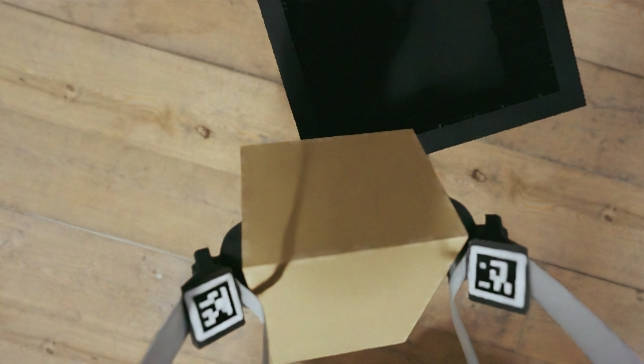

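execute_actions:
  actions:
    - {"r1":{"base":{"translate_m":-0.1},"joints":{"arm_m":0.42}}}
  cameras: []

execute_actions:
  actions:
    - {"r1":{"joints":{"lift_m":0.22}}}
  cameras: []

execute_actions:
  actions:
    - {"r1":{"joints":{"gripper_m":0.1}}}
  cameras: []

execute_actions:
  actions:
    - {"r1":{"joints":{"lift_m":0.34,"arm_m":0.29,"wrist_roll_rad":1.4,"gripper_m":0.08}}}
  cameras: ["r1_head_camera","r1_wrist_camera"]

Scene clock: 95.13 s.
r1.base_odometry: x=-0.958 y=-1.785 heading=+1.683 (m, m, rad; r1's odometry frame)
r1.turned_by_wheels: +0.000 (rad since the last result)
r1.turned_by_imu: +0.001 (rad since the last result)
r1.base_tilt: forward=-0.9 right=-0.3 (deg)
r1.lidar_m: 0.88 1.03 0.96 0.97 0.64 2.16 2.18 1.86 1.73 1.73 2.20 2.61
r1.head_depth_mm: 1721 1620 1487 1373 1284 1196 - / 1750 1635 1462 1369 1274 1195 - / 1751 1603 1409 1325 1283 - - / 1728 1591 1432 1326 1273 - - / 1736 1589 1457 1343 1256 1177 1097 / 1719 1574 1449 1346 1252 1174 1102 / 1712 1569 1443 1336 1245 1166 1098
r1.base_status: done
r1.joint_positions: lift_m=+0.400 arm_m=+0.420 wrist_yaw_rad=-0.002 wrist_pitch_rad=-1.498 wrist_roll_rad=-0.004 gripper_m=+0.051 head_pan_rad=-1.393 head_tilt_rad=-1.187
r1.joint_status: all done
r1.motor_effort: left_wheel=+0(4) right_wheel=+1(4) lift_m=+34(34) arm_m=+4(3) wrist_yaw_rad=+3(2) wrist_pitch_rad=+0(0) wrist_roll_rad=+2(2) gripper_m=-16(16) head_pan_rad=-3(3) head_tilt_rad=-7(7) (%)
r1.hand_pose: x=-0.0216 y=-0.5593 z=+0.2810 quat_wxyz=(+0.519, +0.482, -0.517, -0.481) (m; r1's base frame)
r1.wrist_depth_mm: 427 415 418 420 407 422 418 / 431 429 423 428 424 423 423 / 437 441 431 430 348 433 429 / 446 446 353 141 142 436 436 / 453 452 358 125 128 445 444 / 462 461 127 135 150 - 449 / 466 463 468 183 457 454 453
r2.base_odometry: x=-1.871 y=+1.658 heading=+3.140 (m, m, rad; r2's odometry frame)
r2.turned_by_wheels: +0.000 (rad since the last result)
r2.turned_by_imu: +0.000 (rad since the last result)
r2.base_tilt: forward=+0.5 right=+0.5 (deg)
r2.lidar_m: 0.63 2.06 2.48 2.47 2.71 0.78 0.72 2.87 2.33 2.31 2.32 1.89
r2.head_depth_mm: 1580 1786 2034 1814 1526 1316 1154 / 1633 1854 2106 1844 1555 1329 1167 / 1694 1930 2041 1871 1532 1305 1173 / 1755 2002 767 1756 1518 1332 1182 / 1811 2065 2261 1912 1593 1368 1193 / 1874 2163 2384 1950 1623 1385 1203 / 1927 2255 2458 1967 1632 1398 1208
r2.base_status: not commanded
r2.joint_positions: lift_m=+0.280 arm_m=+0.002 wrist_yaw_rad=+3.002 wrist_pitch_rad=-0.314 wrist_roll_rad=-0.016 gripper_m=+0.037 head_pan_rad=+0.207 head_tilt_rad=-0.692
r2.joint_status: not commanded
r2.motor_effort: left_wheel=-1(0) right_wheel=+1(2) lift_m=+24(24) arm_m=+0(0) wrist_yaw_rad=+1(1) wrist_pitch_rad=+8(8) wrist_roll_rad=+0(0) gripper_m=+0(0) head_pan_rad=-2(2) head_tilt_rad=-4(4) (%)
r2.hand_pose: x=+0.0117 y=+0.0867 z=+0.3169 quat_wxyz=(+0.159, +0.698, +0.063, +0.695) (m; r2's base frame)
r2.wrist_depth_mm: - - - - - - - / - - - - - - - / - - - - - - - / 864 856 865 874 876 888 895 / 654 678 - 672 707 696 680 / 543 548 - 556 585 568 570 / 459 471 - - 468 471 482
pictures: none
No camera images: the call's "cameras" was empty. Leave "cameras" out to get every camera's image.

Scene clock: 97.60 s.
r1.base_odometry: x=-0.958 y=-1.785 heading=+1.683 (m, m, rad; r1's odometry frame)
r1.turned_by_wheels: +0.000 (rad since the last result)
r1.turned_by_imu: +0.001 (rad since the last result)
r1.base_tilt: forward=-1.0 right=-0.4 (deg)
r1.lidar_m: 0.88 1.03 0.96 0.97 0.64 2.16 2.18 1.87 1.73 1.73 2.20 2.62
r1.head_depth_mm: 1728 1625 1488 1373 1285 1191 1125 / 1748 1618 1489 1367 1274 1197 - / 1757 1588 1487 1321 1281 - - / 1745 1589 1425 1320 1273 - - / 1734 1580 1460 1351 1253 1178 1101 / 1722 1577 1450 1351 1252 1179 1107 / 1720 1570 1442 1336 1250 1170 1100
r1.base_status: not commanded
r1.joint_positions: lift_m=+0.220 arm_m=+0.420 wrist_yaw_rad=-0.002 wrist_pitch_rad=-1.498 wrist_roll_rad=-0.004 gripper_m=+0.051 head_pan_rad=-1.393 head_tilt_rad=-1.187
r1.joint_status: all done
r1.motor_effort: left_wheel=+0(0) right_wheel=+1(1) lift_m=+24(29) arm_m=+4(5) wrist_yaw_rad=+2(2) wrist_pitch_rad=+0(0) wrist_roll_rad=+1(2) gripper_m=-16(16) head_pan_rad=-3(3) head_tilt_rad=-8(7) (%)
r1.hand_pose: x=-0.0216 y=-0.5593 z=+0.1015 quat_wxyz=(+0.519, +0.482, -0.517, -0.481) (m; r1's base frame)
r1.wrist_depth_mm: 195 249 249 246 246 186 244 / 188 251 252 252 250 201 248 / 176 244 256 252 253 218 168 / 174 228 258 142 142 239 171 / 177 211 261 125 129 226 173 / 272 195 128 135 150 - 176 / 277 182 260 183 210 199 177
r2.base_odometry: x=-1.871 y=+1.658 heading=+3.140 (m, m, rad; r2's odometry frame)
r2.turned_by_wheels: +0.000 (rad since the last result)
r2.turned_by_imu: +0.000 (rad since the last result)
r2.base_tilt: forward=+0.5 right=+0.5 (deg)
r2.lidar_m: 0.63 2.06 2.49 2.47 2.71 0.78 0.72 2.87 2.33 2.31 2.32 1.89
r2.head_depth_mm: 1584 1780 2022 1829 1529 1318 1153 / 1645 1855 2105 1848 1563 1326 1171 / 1697 1919 2046 1895 1528 1308 1169 / 1754 2005 768 1745 1510 1326 1183 / 1797 2060 2273 1913 1601 1375 1193 / 1885 2156 2378 1957 1618 1378 1198 / 1948 2258 2487 1968 1633 1390 1213
r2.base_status: not commanded
r2.joint_positions: lift_m=+0.280 arm_m=+0.002 wrist_yaw_rad=+3.002 wrist_pitch_rad=-0.314 wrist_roll_rad=-0.016 gripper_m=+0.037 head_pan_rad=+0.207 head_tilt_rad=-0.692
r2.joint_status: not commanded
r2.motor_effort: left_wheel=-1(1) right_wheel=+2(1) lift_m=+24(24) arm_m=-1(0) wrist_yaw_rad=+1(1) wrist_pitch_rad=+8(8) wrist_roll_rad=+0(1) gripper_m=+0(0) head_pan_rad=-1(2) head_tilt_rad=-5(4) (%)
r2.hand_pose: x=+0.0117 y=+0.0867 z=+0.3169 quat_wxyz=(+0.159, +0.698, +0.063, +0.695) (m; r2's base frame)
r2.wrist_depth_mm: - - - - - - - / - - - - - - - / - - - - - - - / 865 863 875 877 901 885 897 / 682 669 - 674 736 693 703 / 540 550 - 560 589 569 559 / 460 484 - - 481 480 469
pictures: none
No camera images: the call's "cameras" was empty. Leave "cameras" out to get every camera's image.

Scene clock: 98.60 s.
r1.base_odometry: x=-0.958 y=-1.785 heading=+1.683 (m, m, rad; r1's odometry frame)
r1.turned_by_wheels: +0.000 (rad since the last result)
r1.turned_by_imu: +0.000 (rad since the last result)
r1.base_tilt: forward=-0.9 right=-0.4 (deg)
r1.lidar_m: 0.88 1.04 0.96 0.97 0.64 2.15 2.18 1.86 1.73 1.73 2.20 2.62
r1.head_depth_mm: 1727 1619 1488 1370 1283 1195 1121 / 1755 1603 1496 1363 1272 1194 - / 1753 1602 1455 1320 1280 - - / 1744 1597 1432 1331 1276 - - / 1733 1587 1459 1350 1256 1182 1095 / 1720 1567 1452 1351 1258 1172 1099 / 1711 1573 1440 1333 1245 1173 1097
r1.base_status: not commanded
r1.joint_positions: lift_m=+0.220 arm_m=+0.420 wrist_yaw_rad=-0.002 wrist_pitch_rad=-1.497 wrist_roll_rad=-0.004 gripper_m=+0.100 head_pan_rad=-1.393 head_tilt_rad=-1.187
r1.joint_status: all done
r1.motor_effort: left_wheel=+0(0) right_wheel=+0(1) lift_m=+24(24) arm_m=+5(5) wrist_yaw_rad=+2(3) wrist_pitch_rad=+0(1) wrist_roll_rad=+1(2) gripper_m=+0(87) head_pan_rad=-4(2) head_tilt_rad=-7(8) (%)
r1.hand_pose: x=-0.0216 y=-0.5593 z=+0.1015 quat_wxyz=(+0.519, +0.482, -0.517, -0.481) (m; r1's base frame)
r1.wrist_depth_mm: 196 249 248 248 248 186 246 / 187 251 252 251 251 201 249 / 176 244 256 192 255 218 168 / 175 228 259 196 256 237 171 / 178 211 263 199 199 224 174 / 270 193 267 204 204 - 175 / 277 183 269 256 227 199 179
r2.base_odometry: x=-1.871 y=+1.658 heading=+3.140 (m, m, rad; r2's odometry frame)
r2.turned_by_wheels: +0.000 (rad since the last result)
r2.turned_by_imu: +0.000 (rad since the last result)
r2.base_tilt: forward=+0.6 right=+0.5 (deg)
r2.lidar_m: 0.63 2.06 2.48 2.47 2.71 0.78 0.72 2.86 2.33 2.31 2.33 1.89
r2.head_depth_mm: 1590 1798 2040 1828 1532 1317 1156 / 1646 1849 2096 1853 1542 1335 1166 / 1688 1924 2062 1886 1531 1307 1173 / 1746 1998 769 1741 1523 1336 1181 / 1800 2078 2262 1916 1599 1368 1194 / 1876 2156 2377 1941 1612 1386 1202 / 1947 2244 2458 1987 1635 1385 1212
r2.base_status: not commanded
r2.joint_positions: lift_m=+0.280 arm_m=+0.002 wrist_yaw_rad=+3.002 wrist_pitch_rad=-0.314 wrist_roll_rad=-0.016 gripper_m=+0.037 head_pan_rad=+0.207 head_tilt_rad=-0.692
r2.joint_status: not commanded
r2.motor_effort: left_wheel=-1(1) right_wheel=+1(1) lift_m=+24(24) arm_m=+0(1) wrist_yaw_rad=+1(1) wrist_pitch_rad=+8(8) wrist_roll_rad=+1(1) gripper_m=-1(0) head_pan_rad=-3(2) head_tilt_rad=-4(4) (%)
r2.hand_pose: x=+0.0117 y=+0.0867 z=+0.3169 quat_wxyz=(+0.159, +0.698, +0.063, +0.695) (m; r2's base frame)
r2.wrist_depth_mm: - - - - - - - / - - - - - - - / - - - - - - - / 869 863 898 874 858 889 916 / 658 678 - 679 720 703 687 / 557 553 - 560 581 560 560 / 469 480 - - 472 477 484
pictures: none
No camera images: the call's "cameras" was empty. Leave "cameras" out to get every camera's image.

Scene clock: 100.80 s.
r1.base_odometry: x=-0.958 y=-1.785 heading=+1.683 (m, m, rad; r1's odometry frame)
r1.turned_by_wheels: +0.000 (rad since the last result)
r1.turned_by_imu: +0.001 (rad since the last result)
r1.base_tilt: forward=-0.9 right=-0.5 (deg)
r1.lidar_m: 0.88 1.04 0.96 0.97 0.64 2.16 2.18 1.86 1.72 1.73 2.20 2.62
r1.head_depth_mm: 1728 1622 1487 1377 1282 1199 1138 / 1767 1607 1487 1368 1272 1195 - / 1747 1604 1448 1317 1287 - - / 1742 1584 1431 1325 1278 - - / 1730 1576 1460 1351 1258 1180 1097 / 1726 1570 1449 1341 1254 1170 1101 / 1708 1574 1452 1341 1248 1167 1096
r1.base_status: not commanded
r1.joint_positions: lift_m=+0.340 arm_m=+0.290 wrist_yaw_rad=-0.001 wrist_pitch_rad=-1.497 wrist_roll_rad=+1.395 gripper_m=+0.080 head_pan_rad=-1.393 head_tilt_rad=-1.187
r1.joint_status: all done
r1.motor_effort: left_wheel=+0(0) right_wheel=+1(1) lift_m=+32(33) arm_m=-4(6) wrist_yaw_rad=+2(3) wrist_pitch_rad=+0(0) wrist_roll_rad=+2(1) gripper_m=-1(81) head_pan_rad=-3(3) head_tilt_rad=-7(7) (%)
r1.hand_pose: x=-0.0216 y=-0.4298 z=+0.2211 quat_wxyz=(+0.064, +0.059, -0.729, -0.678) (m; r1's base frame)
r1.wrist_depth_mm: 376 288 280 352 347 341 334 / 338 374 369 364 356 348 340 / 400 388 357 368 366 356 350 / 406 393 329 379 375 367 355 / 423 408 401 389 386 377 372 / 428 406 - 352 393 - 376 / 346 339 428 415 406 397 385
r2.base_odometry: x=-1.871 y=+1.658 heading=+3.140 (m, m, rad; r2's odometry frame)
r2.turned_by_wheels: +0.000 (rad since the last result)
r2.turned_by_imu: +0.000 (rad since the last result)
r2.base_tilt: forward=+0.6 right=+0.5 (deg)
r2.lidar_m: 0.63 2.06 2.48 2.47 2.72 0.78 0.72 2.87 2.33 2.31 2.33 1.89
r2.head_depth_mm: 1585 1801 2038 1835 1532 1319 1152 / 1635 1848 2077 1843 1551 1328 1156 / 1692 1924 2043 1866 1522 1310 1174 / 1754 1995 767 1735 1515 1333 1181 / 1803 2065 2262 1906 1609 1368 1192 / 1873 2155 2363 1943 1622 1385 1205 / 1943 2243 2440 1970 1634 1392 1212
r2.base_status: not commanded
r2.joint_positions: lift_m=+0.280 arm_m=+0.002 wrist_yaw_rad=+3.002 wrist_pitch_rad=-0.314 wrist_roll_rad=-0.016 gripper_m=+0.037 head_pan_rad=+0.207 head_tilt_rad=-0.692
r2.joint_status: not commanded
r2.motor_effort: left_wheel=-1(0) right_wheel=+1(1) lift_m=+24(24) arm_m=+0(1) wrist_yaw_rad=+1(1) wrist_pitch_rad=+8(8) wrist_roll_rad=+1(1) gripper_m=+0(0) head_pan_rad=-2(3) head_tilt_rad=-4(5) (%)
r2.hand_pose: x=+0.0117 y=+0.0867 z=+0.3169 quat_wxyz=(+0.159, +0.698, +0.063, +0.695) (m; r2's base frame)
r2.wrist_depth_mm: - - - - - - - / - - - - - - - / - - - - - - - / 883 857 869 872 892 883 910 / 679 661 - 701 744 681 695 / 540 558 - 551 579 557 577 / 459 476 - - 468 479 485
pictures: r1_head_camera (sideways: a quarter turn clockwise sets it upright), r1_wrist_camera
Images, in order (width x height): r1_head_camera 896x504, r1_wrist_camera 644x364.

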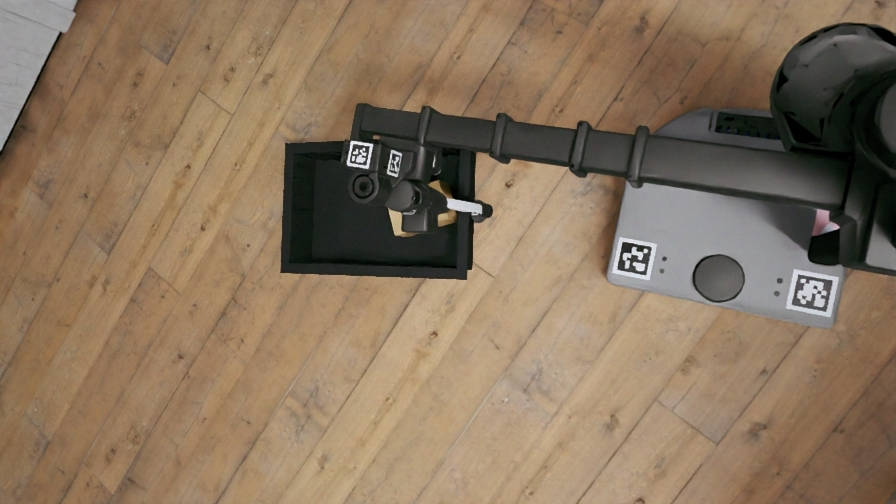

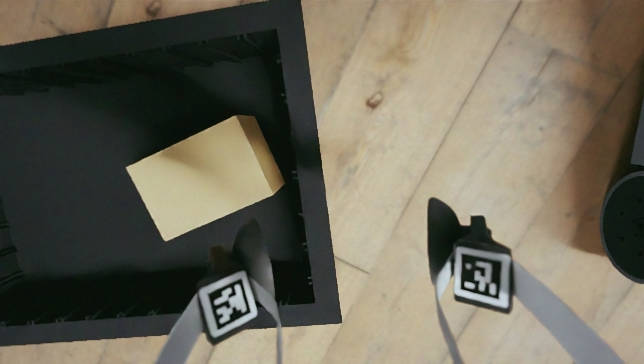

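execute_actions:
  actions:
    - {"r1":{"joints":{"lift_m":0.165,"arm_m":0.3,"wrist_roll_rad":1.5}}}
  cameras: ["r1_wrist_camera"]

execute_actions:
  actions:
    - {"r1":{"joints":{"gripper_m":-0.05}}}
  cameras: []

execute_actions:
  actions:
    - {"r1":{"joints":{"lift_m":1.1}}}
  cameras: ["r1_head_camera"]

Scene clock: 106.47 s.
r1.base_odometry: x=-0.958 y=-1.785 heading=+1.684 (m, m, rad; r1's odometry frame)
r1.turned_by_wheels: +0.000 (rad since the last result)
r1.turned_by_imu: -0.002 (rad since the last result)
r1.base_tilt: forward=-0.9 right=-0.4 (deg)
r1.lidar_m: 0.88 1.03 0.96 0.97 0.64 2.16 2.19 1.87 1.73 1.73 2.20 2.62
r1.head_depth_mm: 1726 1619 1483 1372 1277 1199 1122 / 1748 1607 1480 1371 1273 1194 - / 1751 1597 1426 1325 1270 - - / 1735 1593 1438 1333 1276 - - / 1728 1579 1454 1353 1260 1178 1098 / 1717 1572 1446 1342 1251 1172 1105 / 1705 1573 1440 1333 1245 1166 1099
r1.base_status: not commanded
r1.joint_positions: lift_m=+0.179 arm_m=+0.300 wrist_yaw_rad=+0.002 wrist_pitch_rad=-1.486 wrist_roll_rad=+1.494 gripper_m=+0.080 head_pan_rad=-1.395 head_tilt_rad=-1.188
r1.joint_status: lift_m contact_stop (moved -0.160 of -0.175); the others done
r1.on_its_own: lift_m is slack since a contact_stop, until your next command for it (your +0.165 is given up)
r1.motor_effort: left_wheel=+3(9) right_wheel=-6(17) lift_m=+27(28) arm_m=+3(7) wrist_yaw_rad=-3(3) wrist_pitch_rad=-4(4) wrist_roll_rad=+2(2) gripper_m=-3(4) head_pan_rad=-2(2) head_tilt_rad=-7(7) (%)
r1.hand_pose: x=-0.0216 y=-0.4422 z=+0.0606 quat_wxyz=(+0.029, +0.026, -0.736, -0.676) (m; r1's base frame)
r1.wrist_depth_mm: 173 192 123 203 198 193 189 / 222 218 126 208 204 199 193 / 228 220 131 214 209 203 198 / 202 166 186 219 214 209 204 / 175 170 169 223 221 213 209 / 180 176 - 141 226 - 214 / 186 250 246 143 233 226 219
r2.base_odometry: x=-1.871 y=+1.658 heading=+3.140 (m, m, rad; r2's odometry frame)
r2.turned_by_wheels: +0.000 (rad since the last result)
r2.turned_by_imu: -0.001 (rad since the last result)
r2.base_tilt: forward=+0.5 right=+0.6 (deg)
r2.lidar_m: 0.63 2.06 2.49 2.47 2.72 0.78 0.72 2.86 2.33 2.31 2.32 1.89
r2.head_depth_mm: 1576 1792 2030 1827 1532 1324 1156 / 1646 1859 2087 1850 1542 1331 1160 / 1694 1914 2054 1880 1527 1303 1174 / 1757 1995 765 1755 1511 1329 1182 / 1806 2078 2269 1908 1603 1367 1193 / 1870 2177 2374 1950 1620 1383 1202 / 1951 2228 2464 1967 1635 1392 1209
r2.base_status: not commanded
r2.joint_positions: lift_m=+0.280 arm_m=+0.002 wrist_yaw_rad=+3.002 wrist_pitch_rad=-0.314 wrist_roll_rad=-0.016 gripper_m=+0.037 head_pan_rad=+0.207 head_tilt_rad=-0.692
r2.joint_status: not commanded
r2.motor_effort: left_wheel=-1(1) right_wheel=+1(1) lift_m=+24(23) arm_m=+0(0) wrist_yaw_rad=+1(1) wrist_pitch_rad=+8(8) wrist_roll_rad=+0(0) gripper_m=-1(0) head_pan_rad=-3(3) head_tilt_rad=-5(5) (%)
r2.hand_pose: x=+0.0117 y=+0.0867 z=+0.3169 quat_wxyz=(+0.159, +0.698, +0.063, +0.695) (m; r2's base frame)
r2.wrist_depth_mm: - - - - - - - / - - - - - - - / - - - - - - - / 844 886 896 878 889 911 882 / 667 676 - 674 729 708 704 / 556 556 - 556 590 548 557 / 467 485 - - 468 467 477
pictures: r1_wrist_camera
Images, in order (width x height): r1_wrist_camera 644x364.

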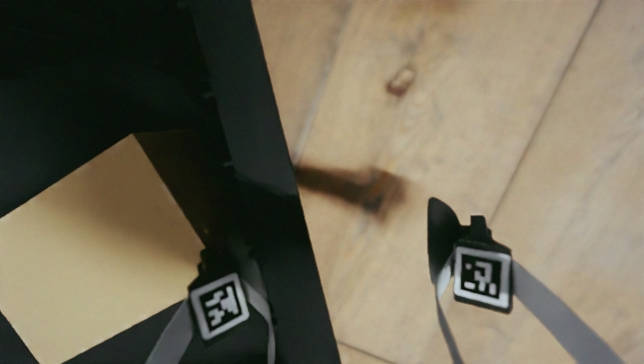

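not run: a stop came earlier in this reply.

not run: a stop came earlier in this reply.

execute_actions:
  actions:
    - {"r1":{"joints":{"lift_m":0.2,"wrist_roll_rad":1.3}}}
  cameras: []

execute_actions:
  actions:
    - {"r1":{"base":{"translate_m":-0.08},"joints":{"arm_m":0.31}}}
  cameras: []

execute_actions:
  actions:
    - {"r1":{"joints":{"lift_m":0.165}}}
  cameras: ["r1_wrist_camera"]

Scene clock: 107.57 s.
r1.base_odometry: x=-0.958 y=-1.785 heading=+1.684 (m, m, rad; r1's odometry frame)
r1.turned_by_wheels: +0.000 (rad since the last result)
r1.turned_by_imu: +0.000 (rad since the last result)
r1.base_tilt: forward=-0.9 right=-0.4 (deg)
r1.lidar_m: 0.88 1.04 0.96 0.97 0.64 2.16 2.19 1.87 1.72 1.73 2.20 2.61
r1.head_depth_mm: 1731 1619 1484 1381 1278 1196 1124 / 1751 1610 1475 1369 1274 1203 - / 1752 1596 1439 - 1280 - - / 1744 1595 1430 1334 1275 - - / 1730 1583 1462 1350 1259 1181 1097 / 1720 1581 1451 1345 1251 1167 1104 / 1718 1570 1442 1341 1251 1168 1095
r1.base_status: not commanded
r1.joint_positions: lift_m=+0.200 arm_m=+0.300 wrist_yaw_rad=+0.002 wrist_pitch_rad=-1.493 wrist_roll_rad=+1.306 gripper_m=+0.080 head_pan_rad=-1.395 head_tilt_rad=-1.188
r1.joint_status: all done
r1.motor_effort: left_wheel=+1(3) right_wheel=-1(6) lift_m=+32(36) arm_m=+4(4) wrist_yaw_rad=-2(2) wrist_pitch_rad=-2(5) wrist_roll_rad=-2(3) gripper_m=+0(3) head_pan_rad=-1(1) head_tilt_rad=-7(7) (%)
r1.hand_pose: x=-0.0216 y=-0.4404 z=+0.0811 quat_wxyz=(+0.098, +0.090, -0.727, -0.673) (m; r1's base frame)
r1.wrist_depth_mm: 237 232 226 221 218 214 210 / 243 239 232 225 224 219 214 / 247 183 216 232 228 225 219 / 190 187 209 236 234 228 223 / 196 192 188 157 242 234 229 / 202 262 - 161 248 - 235 / 274 268 255 165 255 247 239
r2.base_odometry: x=-1.871 y=+1.658 heading=+3.140 (m, m, rad; r2's odometry frame)
r2.turned_by_wheels: +0.000 (rad since the last result)
r2.turned_by_imu: +0.000 (rad since the last result)
r2.base_tilt: forward=+0.4 right=+0.6 (deg)
r2.lidar_m: 0.63 2.06 2.49 2.47 2.71 0.78 0.72 2.87 2.33 2.32 2.33 1.89
r2.head_depth_mm: 1589 1782 2047 1843 1528 1315 1149 / 1632 1863 2115 1859 1549 1332 1164 / 1694 1916 2048 1868 1537 1311 1171 / 1739 1993 765 1751 1513 1323 1182 / 1802 2061 2277 1922 1607 1370 1193 / 1863 2143 2356 1948 1610 1382 1201 / 1942 2236 2455 1973 1638 1390 1209
r2.base_status: not commanded
r2.joint_positions: lift_m=+0.280 arm_m=+0.002 wrist_yaw_rad=+3.002 wrist_pitch_rad=-0.314 wrist_roll_rad=-0.016 gripper_m=+0.037 head_pan_rad=+0.207 head_tilt_rad=-0.692
r2.joint_status: not commanded
r2.motor_effort: left_wheel=-1(0) right_wheel=+1(1) lift_m=+24(24) arm_m=-1(1) wrist_yaw_rad=+1(1) wrist_pitch_rad=+8(8) wrist_roll_rad=+1(0) gripper_m=+0(0) head_pan_rad=-3(2) head_tilt_rad=-4(5) (%)
r2.hand_pose: x=+0.0117 y=+0.0867 z=+0.3169 quat_wxyz=(+0.159, +0.698, +0.063, +0.695) (m; r2's base frame)
r2.wrist_depth_mm: - - - - - - - / - - - - - - - / - - - - - - - / 861 861 890 867 899 880 908 / 670 667 - 687 723 675 692 / 552 547 - 549 582 566 564 / 458 482 - - 466 476 477
pictures: none
No camera images: the call's "cameras" was empty. Leave "cameras" out to get every camera's image.

Scene clock: 109.57 s.
r1.base_odometry: x=-0.949 y=-1.864 heading=+1.684 (m, m, rad; r1's odometry frame)
r1.turned_by_wheels: +0.000 (rad since the last result)
r1.turned_by_imu: +0.001 (rad since the last result)
r1.base_tilt: forward=-0.9 right=-0.3 (deg)
r1.lidar_m: 0.96 1.07 0.99 0.99 2.24 2.08 2.11 1.84 1.69 1.72 2.15 2.70
r1.head_depth_mm: 1716 1610 1489 1375 1279 1198 1125 / 1744 1609 1470 1368 1272 1195 - / 1751 1598 1456 1332 1279 - - / 1739 1599 1436 1326 1274 - - / 1728 1578 1436 1337 1255 1177 1095 / 1720 1578 1454 1347 1259 1175 1101 / 1716 1562 1444 1347 1249 1168 1099
r1.base_status: done
r1.joint_positions: lift_m=+0.200 arm_m=+0.310 wrist_yaw_rad=+0.002 wrist_pitch_rad=-1.490 wrist_roll_rad=+1.305 gripper_m=+0.080 head_pan_rad=-1.395 head_tilt_rad=-1.188
r1.joint_status: all done
r1.motor_effort: left_wheel=+1(5) right_wheel=-2(5) lift_m=+32(32) arm_m=+4(9) wrist_yaw_rad=-3(2) wrist_pitch_rad=-3(3) wrist_roll_rad=-2(2) gripper_m=-1(2) head_pan_rad=-3(2) head_tilt_rad=-7(7) (%)
r1.hand_pose: x=-0.0216 y=-0.4510 z=+0.0811 quat_wxyz=(+0.099, +0.091, -0.728, -0.672) (m; r1's base frame)
r1.wrist_depth_mm: 240 235 230 224 218 214 210 / 246 239 232 230 223 219 214 / 158 155 151 231 229 224 217 / 257 250 245 236 235 228 225 / 264 257 241 242 243 233 229 / 215 198 - 249 247 - 236 / 208 203 213 256 254 247 239
r2.base_odometry: x=-1.871 y=+1.658 heading=+3.140 (m, m, rad; r2's odometry frame)
r2.turned_by_wheels: +0.000 (rad since the last result)
r2.turned_by_imu: +0.000 (rad since the last result)
r2.base_tilt: forward=+0.5 right=+0.6 (deg)
r2.lidar_m: 0.64 2.06 2.49 2.47 2.70 0.78 0.72 2.88 2.32 2.31 2.33 1.89
r2.head_depth_mm: 1593 1791 2039 1818 1529 1316 1152 / 1641 1858 2085 1849 1543 1331 1162 / 1692 1909 2079 1865 1530 1312 1174 / 1742 1992 766 1757 1516 1331 1182 / 1816 2074 2279 1917 1609 1367 1195 / 1884 2148 2389 1939 1615 1384 1206 / 1932 2238 2474 1974 1628 1388 1209
r2.base_status: not commanded
r2.joint_positions: lift_m=+0.280 arm_m=+0.002 wrist_yaw_rad=+3.002 wrist_pitch_rad=-0.314 wrist_roll_rad=-0.016 gripper_m=+0.037 head_pan_rad=+0.207 head_tilt_rad=-0.692
r2.joint_status: not commanded
r2.motor_effort: left_wheel=+0(1) right_wheel=+1(1) lift_m=+24(24) arm_m=+0(0) wrist_yaw_rad=+1(1) wrist_pitch_rad=+8(8) wrist_roll_rad=+0(1) gripper_m=+0(1) head_pan_rad=-2(2) head_tilt_rad=-5(4) (%)
r2.hand_pose: x=+0.0117 y=+0.0867 z=+0.3169 quat_wxyz=(+0.159, +0.698, +0.063, +0.695) (m; r2's base frame)
r2.wrist_depth_mm: - - - - - - - / - - - - - - - / - - - - - - - / 847 851 845 866 893 888 932 / 674 684 - 683 724 678 709 / 561 547 - 556 581 558 565 / 459 482 - - 471 481 471
pictures: none
No camera images: the call's "cameras" was empty. Leave "cameras" out to get every camera's image.

Scene clock: 110.70 s.
r1.base_odometry: x=-0.949 y=-1.864 heading=+1.684 (m, m, rad; r1's odometry frame)
r1.turned_by_wheels: +0.000 (rad since the last result)
r1.turned_by_imu: +0.000 (rad since the last result)
r1.base_tilt: forward=-1.0 right=-0.4 (deg)
r1.lidar_m: 0.96 1.07 0.99 1.00 2.25 2.08 2.11 1.83 1.69 1.72 2.15 2.69
r1.head_depth_mm: 1714 1620 1480 1374 1278 1195 1125 / 1743 1603 1480 1366 1273 1203 - / 1760 1601 1454 1335 1268 - - / 1748 1584 1444 1330 1275 - - / 1737 1576 1439 1335 1259 1184 1099 / 1726 1570 1453 1347 1256 1172 1103 / 1711 1563 1440 1335 1248 1170 1099
r1.base_status: not commanded
r1.joint_positions: lift_m=+0.165 arm_m=+0.310 wrist_yaw_rad=+0.002 wrist_pitch_rad=-1.476 wrist_roll_rad=+1.305 gripper_m=+0.080 head_pan_rad=-1.395 head_tilt_rad=-1.188
r1.joint_status: all done
r1.motor_effort: left_wheel=+1(2) right_wheel=-2(2) lift_m=+20(26) arm_m=+3(4) wrist_yaw_rad=-1(2) wrist_pitch_rad=-7(7) wrist_roll_rad=-1(2) gripper_m=-3(3) head_pan_rad=-2(3) head_tilt_rad=-7(7) (%)
r1.hand_pose: x=-0.0216 y=-0.4548 z=+0.0467 quat_wxyz=(+0.099, +0.090, -0.733, -0.667) (m; r1's base frame)
r1.wrist_depth_mm: 209 203 197 192 187 182 177 / 212 205 197 195 191 186 181 / 123 120 117 197 196 190 186 / 222 216 210 118 200 195 190 / 228 223 213 121 206 198 193 / 231 165 - 124 211 - 198 / 169 165 192 127 217 210 202
r2.base_odometry: x=-1.871 y=+1.658 heading=+3.140 (m, m, rad; r2's odometry frame)
r2.turned_by_wheels: +0.000 (rad since the last result)
r2.turned_by_imu: +0.000 (rad since the last result)
r2.base_tilt: forward=+0.5 right=+0.5 (deg)
r2.lidar_m: 0.63 2.06 2.48 2.47 2.71 0.78 0.72 2.86 2.33 2.32 2.33 1.89
r2.head_depth_mm: 1588 1791 2039 1827 1527 1317 1150 / 1637 1857 2096 1860 1553 1328 1162 / 1686 1925 2049 1869 1518 1305 1175 / 1750 1974 766 1747 1522 1334 1184 / 1802 2069 2269 1912 1603 1367 1195 / 1874 2163 2380 1938 1620 1383 1196 / 1942 2241 2458 1975 1634 1394 1208
r2.base_status: not commanded
r2.joint_positions: lift_m=+0.280 arm_m=+0.002 wrist_yaw_rad=+3.002 wrist_pitch_rad=-0.314 wrist_roll_rad=-0.016 gripper_m=+0.037 head_pan_rad=+0.207 head_tilt_rad=-0.692
r2.joint_status: not commanded
r2.motor_effort: left_wheel=+0(0) right_wheel=+1(1) lift_m=+24(24) arm_m=-1(0) wrist_yaw_rad=+1(1) wrist_pitch_rad=+8(8) wrist_roll_rad=+0(1) gripper_m=+0(0) head_pan_rad=-2(2) head_tilt_rad=-4(4) (%)
r2.hand_pose: x=+0.0117 y=+0.0867 z=+0.3169 quat_wxyz=(+0.159, +0.698, +0.063, +0.695) (m; r2's base frame)
r2.wrist_depth_mm: - - - - - - - / - - - - - - - / - - - - - - - / 864 880 893 868 885 898 887 / 679 686 - 669 717 696 698 / 546 549 - 556 573 564 567 / 468 482 - - 468 476 473
pictures: r1_wrist_camera
Images, in order (width x height): r1_wrist_camera 644x364.

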